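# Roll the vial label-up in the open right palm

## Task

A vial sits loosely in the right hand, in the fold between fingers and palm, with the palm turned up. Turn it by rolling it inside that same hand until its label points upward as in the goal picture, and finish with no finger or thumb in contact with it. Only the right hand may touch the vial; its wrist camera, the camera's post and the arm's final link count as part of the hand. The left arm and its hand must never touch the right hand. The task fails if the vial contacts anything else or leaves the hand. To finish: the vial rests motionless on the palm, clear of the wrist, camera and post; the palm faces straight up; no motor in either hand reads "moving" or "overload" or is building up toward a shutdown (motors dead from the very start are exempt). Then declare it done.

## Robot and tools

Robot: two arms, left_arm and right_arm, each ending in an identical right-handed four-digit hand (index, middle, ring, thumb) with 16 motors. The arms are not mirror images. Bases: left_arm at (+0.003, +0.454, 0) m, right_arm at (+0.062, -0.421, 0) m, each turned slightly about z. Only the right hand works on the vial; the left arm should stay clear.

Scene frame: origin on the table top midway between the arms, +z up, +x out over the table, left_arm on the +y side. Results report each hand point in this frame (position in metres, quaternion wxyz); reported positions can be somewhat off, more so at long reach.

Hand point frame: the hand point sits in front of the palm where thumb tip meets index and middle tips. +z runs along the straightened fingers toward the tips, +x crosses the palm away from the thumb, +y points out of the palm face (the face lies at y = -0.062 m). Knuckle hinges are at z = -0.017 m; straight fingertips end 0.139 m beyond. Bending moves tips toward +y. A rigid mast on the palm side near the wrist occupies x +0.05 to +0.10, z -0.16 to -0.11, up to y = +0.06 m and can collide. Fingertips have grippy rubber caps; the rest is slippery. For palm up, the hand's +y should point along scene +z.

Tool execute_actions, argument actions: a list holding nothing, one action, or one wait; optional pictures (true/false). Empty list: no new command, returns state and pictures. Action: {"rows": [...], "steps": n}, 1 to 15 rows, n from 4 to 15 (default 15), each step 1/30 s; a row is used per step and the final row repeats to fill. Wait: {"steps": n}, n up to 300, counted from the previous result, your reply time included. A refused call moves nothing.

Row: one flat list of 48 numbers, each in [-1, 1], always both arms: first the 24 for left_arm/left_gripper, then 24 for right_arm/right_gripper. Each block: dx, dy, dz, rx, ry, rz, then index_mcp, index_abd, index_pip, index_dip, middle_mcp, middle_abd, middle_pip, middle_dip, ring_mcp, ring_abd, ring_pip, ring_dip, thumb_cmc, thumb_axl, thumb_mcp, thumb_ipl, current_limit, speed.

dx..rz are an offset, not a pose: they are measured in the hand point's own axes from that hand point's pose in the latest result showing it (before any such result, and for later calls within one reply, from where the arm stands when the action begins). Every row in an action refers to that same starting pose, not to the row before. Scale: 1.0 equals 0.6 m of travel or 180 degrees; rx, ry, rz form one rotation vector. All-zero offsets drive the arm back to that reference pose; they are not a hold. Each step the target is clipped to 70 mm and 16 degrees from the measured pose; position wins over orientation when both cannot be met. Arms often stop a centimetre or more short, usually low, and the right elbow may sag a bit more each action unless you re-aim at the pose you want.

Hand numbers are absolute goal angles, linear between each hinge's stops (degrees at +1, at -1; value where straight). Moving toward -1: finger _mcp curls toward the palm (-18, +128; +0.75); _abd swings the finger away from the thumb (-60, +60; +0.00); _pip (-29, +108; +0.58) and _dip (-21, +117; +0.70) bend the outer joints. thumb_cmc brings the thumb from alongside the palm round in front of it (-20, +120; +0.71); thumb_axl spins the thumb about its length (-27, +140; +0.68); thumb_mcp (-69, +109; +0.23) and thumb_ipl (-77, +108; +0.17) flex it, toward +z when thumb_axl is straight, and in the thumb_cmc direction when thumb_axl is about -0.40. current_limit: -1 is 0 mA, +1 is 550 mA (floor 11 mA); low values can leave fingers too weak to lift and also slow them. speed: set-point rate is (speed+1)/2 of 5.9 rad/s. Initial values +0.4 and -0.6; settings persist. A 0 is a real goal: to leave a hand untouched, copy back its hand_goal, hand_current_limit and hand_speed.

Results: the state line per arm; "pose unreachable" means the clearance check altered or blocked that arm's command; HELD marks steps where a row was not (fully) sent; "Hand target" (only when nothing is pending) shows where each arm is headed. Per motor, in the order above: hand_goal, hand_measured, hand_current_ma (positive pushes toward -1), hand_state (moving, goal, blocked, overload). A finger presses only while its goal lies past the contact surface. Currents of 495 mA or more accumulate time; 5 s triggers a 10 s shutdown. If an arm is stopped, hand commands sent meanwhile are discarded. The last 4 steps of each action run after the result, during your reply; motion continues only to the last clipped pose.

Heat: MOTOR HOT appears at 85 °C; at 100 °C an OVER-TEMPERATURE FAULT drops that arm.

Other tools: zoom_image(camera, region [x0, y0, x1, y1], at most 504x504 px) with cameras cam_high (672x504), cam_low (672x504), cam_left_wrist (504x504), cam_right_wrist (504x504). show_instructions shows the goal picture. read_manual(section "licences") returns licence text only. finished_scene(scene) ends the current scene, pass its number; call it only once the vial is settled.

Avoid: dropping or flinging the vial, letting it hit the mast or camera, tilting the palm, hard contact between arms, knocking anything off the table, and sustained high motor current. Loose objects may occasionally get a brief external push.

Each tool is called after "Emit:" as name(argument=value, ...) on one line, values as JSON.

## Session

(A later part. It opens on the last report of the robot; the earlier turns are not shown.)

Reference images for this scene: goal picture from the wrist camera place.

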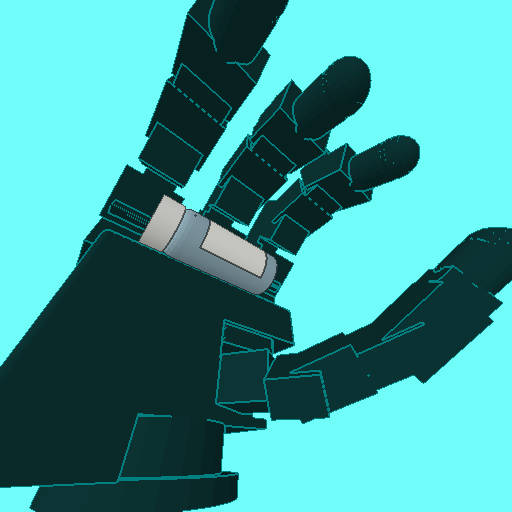

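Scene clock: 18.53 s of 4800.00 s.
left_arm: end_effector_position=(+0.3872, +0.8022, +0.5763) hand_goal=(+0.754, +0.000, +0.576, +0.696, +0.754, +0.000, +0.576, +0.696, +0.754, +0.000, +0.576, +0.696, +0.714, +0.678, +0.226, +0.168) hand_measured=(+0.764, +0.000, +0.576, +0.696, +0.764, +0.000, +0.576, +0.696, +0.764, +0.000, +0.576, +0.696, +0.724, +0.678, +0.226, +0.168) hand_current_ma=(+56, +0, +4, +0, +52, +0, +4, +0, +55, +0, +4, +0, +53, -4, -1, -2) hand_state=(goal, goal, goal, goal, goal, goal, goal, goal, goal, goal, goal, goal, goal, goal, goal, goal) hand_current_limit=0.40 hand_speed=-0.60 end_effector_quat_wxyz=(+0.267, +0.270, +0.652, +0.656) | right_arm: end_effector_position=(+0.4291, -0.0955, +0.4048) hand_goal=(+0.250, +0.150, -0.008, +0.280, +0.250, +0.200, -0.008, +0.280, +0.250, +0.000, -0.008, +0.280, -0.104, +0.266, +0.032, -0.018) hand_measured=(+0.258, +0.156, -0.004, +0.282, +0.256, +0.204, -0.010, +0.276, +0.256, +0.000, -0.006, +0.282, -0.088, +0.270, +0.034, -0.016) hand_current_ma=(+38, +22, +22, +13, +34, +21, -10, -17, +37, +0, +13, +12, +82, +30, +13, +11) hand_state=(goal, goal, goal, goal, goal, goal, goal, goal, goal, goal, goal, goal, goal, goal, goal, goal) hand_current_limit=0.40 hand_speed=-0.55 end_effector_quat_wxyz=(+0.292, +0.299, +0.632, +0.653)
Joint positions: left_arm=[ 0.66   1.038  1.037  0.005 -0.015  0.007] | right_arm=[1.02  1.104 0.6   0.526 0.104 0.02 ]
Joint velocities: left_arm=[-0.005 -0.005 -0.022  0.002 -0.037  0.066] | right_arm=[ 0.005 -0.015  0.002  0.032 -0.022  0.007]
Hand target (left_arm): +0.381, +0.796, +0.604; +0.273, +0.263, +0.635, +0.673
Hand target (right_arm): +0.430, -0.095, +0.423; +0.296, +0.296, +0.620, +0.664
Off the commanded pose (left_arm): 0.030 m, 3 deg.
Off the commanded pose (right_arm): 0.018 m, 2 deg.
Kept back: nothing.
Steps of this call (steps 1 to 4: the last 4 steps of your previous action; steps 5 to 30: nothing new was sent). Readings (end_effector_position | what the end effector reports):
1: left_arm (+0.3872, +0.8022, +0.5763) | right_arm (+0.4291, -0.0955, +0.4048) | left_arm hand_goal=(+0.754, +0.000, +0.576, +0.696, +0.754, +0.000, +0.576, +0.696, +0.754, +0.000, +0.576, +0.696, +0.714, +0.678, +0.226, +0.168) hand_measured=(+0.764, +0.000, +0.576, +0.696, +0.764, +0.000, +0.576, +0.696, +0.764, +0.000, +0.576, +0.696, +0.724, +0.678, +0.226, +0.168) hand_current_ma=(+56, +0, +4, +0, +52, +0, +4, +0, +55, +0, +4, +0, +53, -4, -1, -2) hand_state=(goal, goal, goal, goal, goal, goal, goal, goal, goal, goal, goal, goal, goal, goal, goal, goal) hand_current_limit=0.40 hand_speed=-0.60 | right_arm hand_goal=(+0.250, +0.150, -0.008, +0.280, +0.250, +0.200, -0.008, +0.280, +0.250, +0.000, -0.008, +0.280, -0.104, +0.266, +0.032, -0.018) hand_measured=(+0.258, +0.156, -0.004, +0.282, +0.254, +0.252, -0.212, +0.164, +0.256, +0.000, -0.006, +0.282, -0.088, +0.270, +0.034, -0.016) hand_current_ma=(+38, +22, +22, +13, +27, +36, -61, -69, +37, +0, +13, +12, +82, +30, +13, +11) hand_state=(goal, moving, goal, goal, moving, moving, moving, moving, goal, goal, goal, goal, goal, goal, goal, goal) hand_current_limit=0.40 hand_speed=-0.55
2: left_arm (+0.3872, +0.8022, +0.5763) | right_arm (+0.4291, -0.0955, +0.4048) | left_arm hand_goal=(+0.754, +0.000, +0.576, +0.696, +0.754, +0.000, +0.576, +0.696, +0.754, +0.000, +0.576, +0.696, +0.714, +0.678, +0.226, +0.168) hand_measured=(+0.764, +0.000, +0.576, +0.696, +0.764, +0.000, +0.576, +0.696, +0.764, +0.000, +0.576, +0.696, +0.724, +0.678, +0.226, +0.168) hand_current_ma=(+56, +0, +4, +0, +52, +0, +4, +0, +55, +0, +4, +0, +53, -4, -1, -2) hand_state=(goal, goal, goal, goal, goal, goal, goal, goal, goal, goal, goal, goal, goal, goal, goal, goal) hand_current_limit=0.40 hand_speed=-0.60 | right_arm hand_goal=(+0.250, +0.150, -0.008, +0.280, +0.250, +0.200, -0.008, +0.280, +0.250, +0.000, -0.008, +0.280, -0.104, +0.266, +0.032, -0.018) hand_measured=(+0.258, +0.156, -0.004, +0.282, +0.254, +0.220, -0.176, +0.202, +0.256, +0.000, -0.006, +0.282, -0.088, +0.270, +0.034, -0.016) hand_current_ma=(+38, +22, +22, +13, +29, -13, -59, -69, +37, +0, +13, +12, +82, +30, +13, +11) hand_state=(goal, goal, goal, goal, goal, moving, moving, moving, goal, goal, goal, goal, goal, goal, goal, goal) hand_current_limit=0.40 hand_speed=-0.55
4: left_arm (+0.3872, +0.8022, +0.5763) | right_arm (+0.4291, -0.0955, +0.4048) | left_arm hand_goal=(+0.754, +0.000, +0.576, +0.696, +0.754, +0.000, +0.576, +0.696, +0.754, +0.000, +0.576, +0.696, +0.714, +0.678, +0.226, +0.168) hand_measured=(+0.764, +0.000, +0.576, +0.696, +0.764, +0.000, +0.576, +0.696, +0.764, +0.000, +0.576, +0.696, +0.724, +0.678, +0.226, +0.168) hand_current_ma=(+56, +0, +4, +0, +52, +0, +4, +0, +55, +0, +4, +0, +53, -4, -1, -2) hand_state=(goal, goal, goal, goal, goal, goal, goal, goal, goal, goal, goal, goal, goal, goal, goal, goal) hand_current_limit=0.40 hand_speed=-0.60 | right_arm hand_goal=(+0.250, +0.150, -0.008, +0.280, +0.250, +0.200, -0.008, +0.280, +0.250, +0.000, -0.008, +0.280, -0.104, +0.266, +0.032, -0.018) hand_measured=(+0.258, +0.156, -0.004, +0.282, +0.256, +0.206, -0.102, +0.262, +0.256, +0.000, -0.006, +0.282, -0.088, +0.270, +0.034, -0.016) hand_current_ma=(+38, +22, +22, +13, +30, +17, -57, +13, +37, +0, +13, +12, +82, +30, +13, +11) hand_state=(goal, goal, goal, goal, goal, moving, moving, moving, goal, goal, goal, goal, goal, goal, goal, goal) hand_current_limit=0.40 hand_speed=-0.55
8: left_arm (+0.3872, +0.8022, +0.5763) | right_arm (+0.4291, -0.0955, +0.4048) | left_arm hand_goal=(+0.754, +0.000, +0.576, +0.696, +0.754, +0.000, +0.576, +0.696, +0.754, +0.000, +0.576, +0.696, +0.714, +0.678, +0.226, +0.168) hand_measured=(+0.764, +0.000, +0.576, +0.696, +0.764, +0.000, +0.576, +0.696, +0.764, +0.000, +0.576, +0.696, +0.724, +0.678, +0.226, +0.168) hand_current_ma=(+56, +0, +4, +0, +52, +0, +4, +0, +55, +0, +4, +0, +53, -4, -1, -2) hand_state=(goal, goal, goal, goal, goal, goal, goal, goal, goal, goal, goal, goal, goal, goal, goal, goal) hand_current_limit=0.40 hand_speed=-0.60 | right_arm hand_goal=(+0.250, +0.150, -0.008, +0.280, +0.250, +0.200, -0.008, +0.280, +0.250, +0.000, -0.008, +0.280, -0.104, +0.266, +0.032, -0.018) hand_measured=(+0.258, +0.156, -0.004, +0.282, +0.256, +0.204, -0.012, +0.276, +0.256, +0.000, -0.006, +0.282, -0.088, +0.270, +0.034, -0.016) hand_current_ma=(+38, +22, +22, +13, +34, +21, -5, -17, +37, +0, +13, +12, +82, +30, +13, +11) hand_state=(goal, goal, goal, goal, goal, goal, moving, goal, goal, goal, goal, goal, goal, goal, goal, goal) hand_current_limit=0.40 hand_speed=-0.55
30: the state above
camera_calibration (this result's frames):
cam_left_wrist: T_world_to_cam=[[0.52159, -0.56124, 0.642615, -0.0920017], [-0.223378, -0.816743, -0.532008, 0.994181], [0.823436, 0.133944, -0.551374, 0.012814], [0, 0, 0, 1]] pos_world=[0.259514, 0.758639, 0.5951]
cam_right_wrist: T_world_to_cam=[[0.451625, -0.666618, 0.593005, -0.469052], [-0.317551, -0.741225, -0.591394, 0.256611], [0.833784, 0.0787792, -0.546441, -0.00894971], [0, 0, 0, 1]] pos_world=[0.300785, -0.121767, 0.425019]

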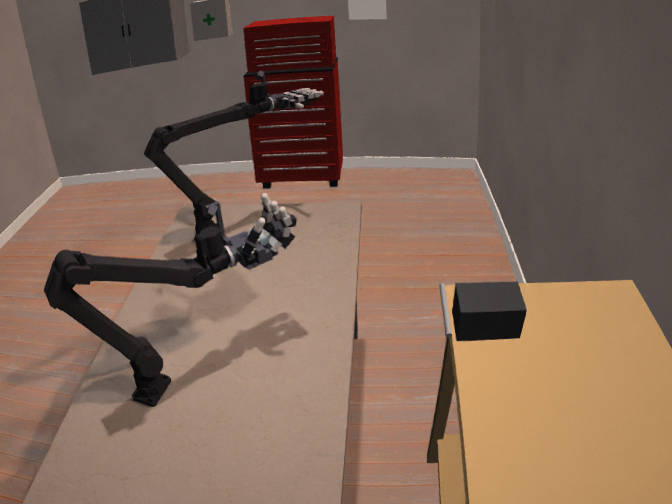

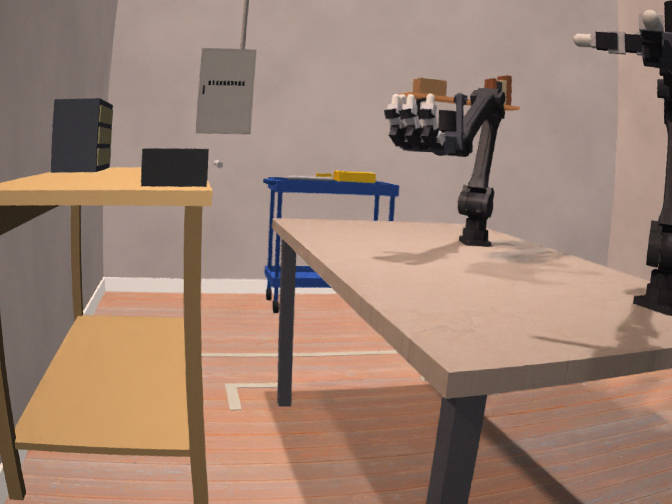

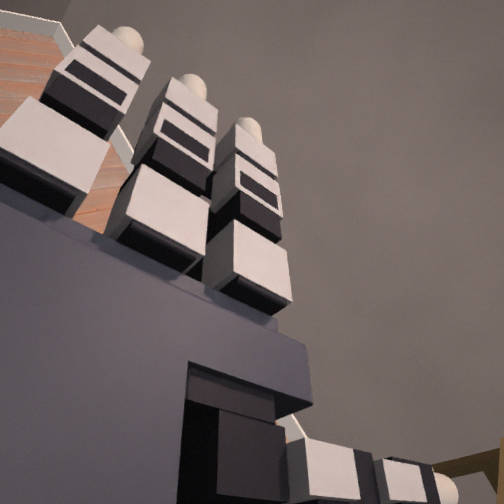

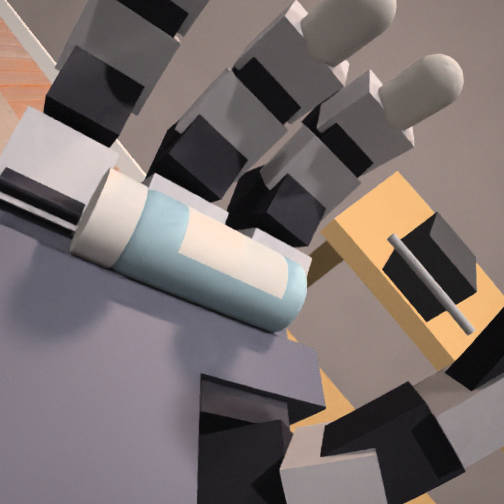

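Emit:
execute_actions(actions=[])

Scene clock: 19.40 s of 4800.00 s.
left_arm: end_effector_position=(+0.3872, +0.8022, +0.5763) hand_goal=(+0.754, +0.000, +0.576, +0.696, +0.754, +0.000, +0.576, +0.696, +0.754, +0.000, +0.576, +0.696, +0.714, +0.678, +0.226, +0.168) hand_measured=(+0.764, +0.000, +0.576, +0.696, +0.764, +0.000, +0.576, +0.696, +0.764, +0.000, +0.576, +0.696, +0.724, +0.678, +0.226, +0.168) hand_current_ma=(+56, +0, +4, +0, +52, +0, +4, +0, +55, +0, +4, +0, +53, -4, -1, -2) hand_state=(goal, goal, goal, goal, goal, goal, goal, goal, goal, goal, goal, goal, goal, goal, goal, goal) hand_current_limit=0.40 hand_speed=-0.60 end_effector_quat_wxyz=(+0.267, +0.270, +0.652, +0.656) | right_arm: end_effector_position=(+0.4291, -0.0955, +0.4048) hand_goal=(+0.250, +0.150, -0.008, +0.280, +0.250, +0.200, -0.008, +0.280, +0.250, +0.000, -0.008, +0.280, -0.104, +0.266, +0.032, -0.018) hand_measured=(+0.258, +0.156, -0.004, +0.282, +0.256, +0.204, -0.010, +0.276, +0.256, +0.000, -0.006, +0.282, -0.088, +0.270, +0.034, -0.016) hand_current_ma=(+38, +22, +22, +13, +34, +21, -10, -17, +37, +0, +13, +12, +82, +30, +13, +11) hand_state=(goal, goal, goal, goal, goal, goal, goal, goal, goal, goal, goal, goal, goal, goal, goal, goal) hand_current_limit=0.40 hand_speed=-0.55 end_effector_quat_wxyz=(+0.292, +0.299, +0.632, +0.653)
Joint positions: left_arm=[ 0.66   1.038  1.037  0.005 -0.015  0.007] | right_arm=[1.02  1.104 0.6   0.526 0.104 0.02 ]
Joint velocities: left_arm=[-0.005 -0.005  0.012  0.002 -0.037 -0.022] | right_arm=[-0.005 -0.015  0.002 -0.012  0.007  0.037]
Hand target (left_arm): +0.381, +0.796, +0.604; +0.273, +0.263, +0.635, +0.673
Hand target (right_arm): +0.430, -0.095, +0.423; +0.296, +0.296, +0.620, +0.664
Off the commanded pose (left_arm): 0.030 m, 3 deg.
Off the commanded pose (right_arm): 0.018 m, 2 deg.
Kept back: nothing.
Steps of this call (steps 1 to 26: nothing new was sent). Readings (end_effector_position | what the end effector reports):
1: left_arm (+0.3872, +0.8022, +0.5763) | right_arm (+0.4291, -0.0955, +0.4048) | left_arm hand_goal=(+0.754, +0.000, +0.576, +0.696, +0.754, +0.000, +0.576, +0.696, +0.754, +0.000, +0.576, +0.696, +0.714, +0.678, +0.226, +0.168) hand_measured=(+0.764, +0.000, +0.576, +0.696, +0.764, +0.000, +0.576, +0.696, +0.764, +0.000, +0.576, +0.696, +0.724, +0.678, +0.226, +0.168) hand_current_ma=(+56, +0, +4, +0, +52, +0, +4, +0, +55, +0, +4, +0, +53, -4, -1, -2) hand_state=(goal, goal, goal, goal, goal, goal, goal, goal, goal, goal, goal, goal, goal, goal, goal, goal) hand_current_limit=0.40 hand_speed=-0.60 | right_arm hand_goal=(+0.250, +0.150, -0.008, +0.280, +0.250, +0.200, -0.008, +0.280, +0.250, +0.000, -0.008, +0.280, -0.104, +0.266, +0.032, -0.018) hand_measured=(+0.258, +0.156, -0.004, +0.282, +0.256, +0.204, -0.010, +0.276, +0.256, +0.000, -0.006, +0.282, -0.088, +0.270, +0.034, -0.016) hand_current_ma=(+38, +22, +22, +13, +34, +21, -10, -17, +37, +0, +13, +12, +82, +30, +13, +11) hand_state=(goal, goal, goal, goal, goal, goal, goal, goal, goal, goal, goal, goal, goal, goal, goal, goal) hand_current_limit=0.40 hand_speed=-0.55
2: left_arm (+0.3872, +0.8022, +0.5763) | right_arm (+0.4291, -0.0955, +0.4048) | left_arm hand_goal=(+0.754, +0.000, +0.576, +0.696, +0.754, +0.000, +0.576, +0.696, +0.754, +0.000, +0.576, +0.696, +0.714, +0.678, +0.226, +0.168) hand_measured=(+0.764, +0.000, +0.576, +0.696, +0.764, +0.000, +0.576, +0.696, +0.764, +0.000, +0.576, +0.696, +0.724, +0.678, +0.226, +0.168) hand_current_ma=(+56, +0, +4, +0, +52, +0, +4, +0, +55, +0, +4, +0, +53, -4, -1, -2) hand_state=(goal, goal, goal, goal, goal, goal, goal, goal, goal, goal, goal, goal, goal, goal, goal, goal) hand_current_limit=0.40 hand_speed=-0.60 | right_arm hand_goal=(+0.250, +0.150, -0.008, +0.280, +0.250, +0.200, -0.008, +0.280, +0.250, +0.000, -0.008, +0.280, -0.104, +0.266, +0.032, -0.018) hand_measured=(+0.258, +0.156, -0.004, +0.282, +0.256, +0.204, -0.010, +0.276, +0.256, +0.000, -0.006, +0.282, -0.088, +0.270, +0.034, -0.016) hand_current_ma=(+38, +22, +22, +13, +34, +21, -10, -17, +37, +0, +13, +12, +82, +30, +13, +11) hand_state=(goal, goal, goal, goal, goal, goal, goal, goal, goal, goal, goal, goal, goal, goal, goal, goal) hand_current_limit=0.40 hand_speed=-0.55
4: left_arm (+0.3872, +0.8022, +0.5763) | right_arm (+0.4291, -0.0955, +0.4048) | left_arm hand_goal=(+0.754, +0.000, +0.576, +0.696, +0.754, +0.000, +0.576, +0.696, +0.754, +0.000, +0.576, +0.696, +0.714, +0.678, +0.226, +0.168) hand_measured=(+0.764, +0.000, +0.576, +0.696, +0.764, +0.000, +0.576, +0.696, +0.764, +0.000, +0.576, +0.696, +0.724, +0.678, +0.226, +0.168) hand_current_ma=(+56, +0, +4, +0, +52, +0, +4, +0, +55, +0, +4, +0, +53, -4, -1, -2) hand_state=(goal, goal, goal, goal, goal, goal, goal, goal, goal, goal, goal, goal, goal, goal, goal, goal) hand_current_limit=0.40 hand_speed=-0.60 | right_arm hand_goal=(+0.250, +0.150, -0.008, +0.280, +0.250, +0.200, -0.008, +0.280, +0.250, +0.000, -0.008, +0.280, -0.104, +0.266, +0.032, -0.018) hand_measured=(+0.258, +0.156, -0.004, +0.282, +0.256, +0.204, -0.010, +0.276, +0.256, +0.000, -0.006, +0.282, -0.088, +0.270, +0.034, -0.016) hand_current_ma=(+38, +22, +22, +13, +34, +21, -10, -17, +37, +0, +13, +12, +82, +30, +13, +11) hand_state=(goal, goal, goal, goal, goal, goal, goal, goal, goal, goal, goal, goal, goal, goal, goal, goal) hand_current_limit=0.40 hand_speed=-0.55
8: left_arm (+0.3872, +0.8022, +0.5763) | right_arm (+0.4291, -0.0955, +0.4048) | left_arm hand_goal=(+0.754, +0.000, +0.576, +0.696, +0.754, +0.000, +0.576, +0.696, +0.754, +0.000, +0.576, +0.696, +0.714, +0.678, +0.226, +0.168) hand_measured=(+0.764, +0.000, +0.576, +0.696, +0.764, +0.000, +0.576, +0.696, +0.764, +0.000, +0.576, +0.696, +0.724, +0.678, +0.226, +0.168) hand_current_ma=(+56, +0, +4, +0, +52, +0, +4, +0, +55, +0, +4, +0, +53, -4, -1, -2) hand_state=(goal, goal, goal, goal, goal, goal, goal, goal, goal, goal, goal, goal, goal, goal, goal, goal) hand_current_limit=0.40 hand_speed=-0.60 | right_arm hand_goal=(+0.250, +0.150, -0.008, +0.280, +0.250, +0.200, -0.008, +0.280, +0.250, +0.000, -0.008, +0.280, -0.104, +0.266, +0.032, -0.018) hand_measured=(+0.258, +0.156, -0.004, +0.282, +0.256, +0.204, -0.010, +0.276, +0.256, +0.000, -0.006, +0.282, -0.088, +0.270, +0.034, -0.016) hand_current_ma=(+38, +22, +22, +13, +34, +21, -10, -17, +37, +0, +13, +12, +82, +30, +13, +11) hand_state=(goal, goal, goal, goal, goal, goal, goal, goal, goal, goal, goal, goal, goal, goal, goal, goal) hand_current_limit=0.40 hand_speed=-0.55
26: the state above
camera_calibration (this result's frames):
cam_left_wrist: T_world_to_cam=[[0.52159, -0.56124, 0.642615, -0.0920017], [-0.223378, -0.816743, -0.532008, 0.994181], [0.823436, 0.133944, -0.551374, 0.012814], [0, 0, 0, 1]] pos_world=[0.259514, 0.758639, 0.5951]
cam_right_wrist: T_world_to_cam=[[0.451625, -0.666618, 0.593005, -0.469052], [-0.317551, -0.741225, -0.591394, 0.256611], [0.833784, 0.0787792, -0.546441, -0.00894971], [0, 0, 0, 1]] pos_world=[0.300785, -0.121767, 0.425019]

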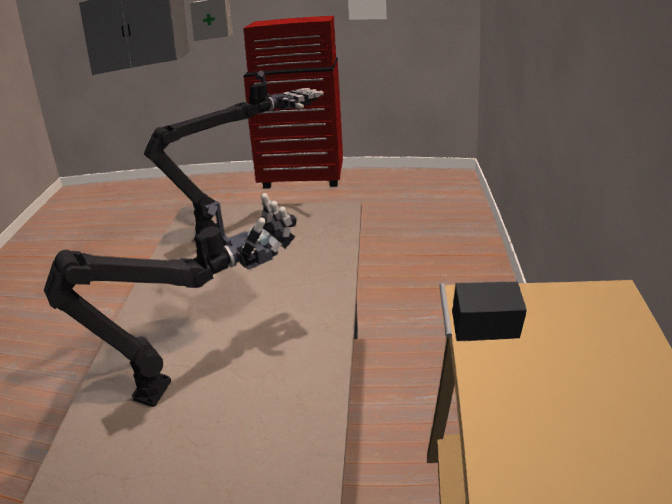

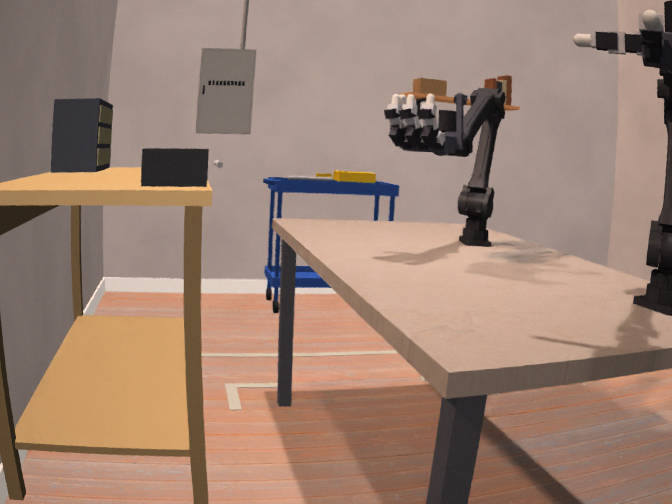

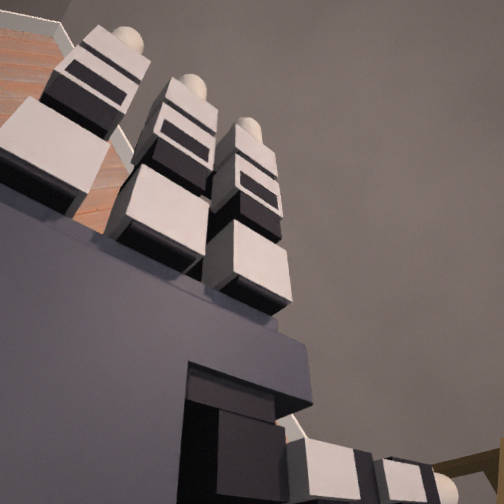

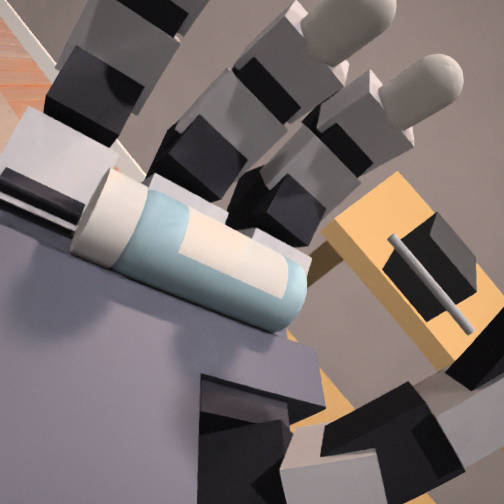

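Emit:
show_instructions()

Emit:
zoom_image(camera="cam_right_wrist", region=[40, 130, 340, 360])

Reference images for this scene: goal picture from the wrist camera place.

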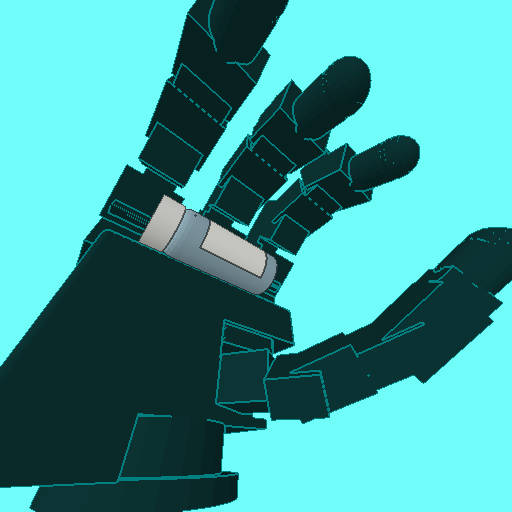

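Region (40, 130, 340, 360) of cam_right_wrist's 504x504 image, scaled by 1.680, with more detail than that image has; it fills the top 386 rows of this view, and the rest is white.

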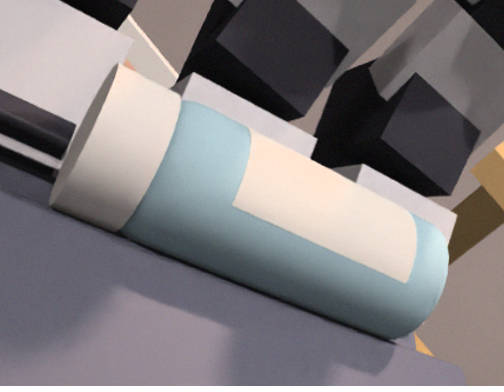

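Emit:
finished_scene(scene=2)

The scene is finished: the task was done.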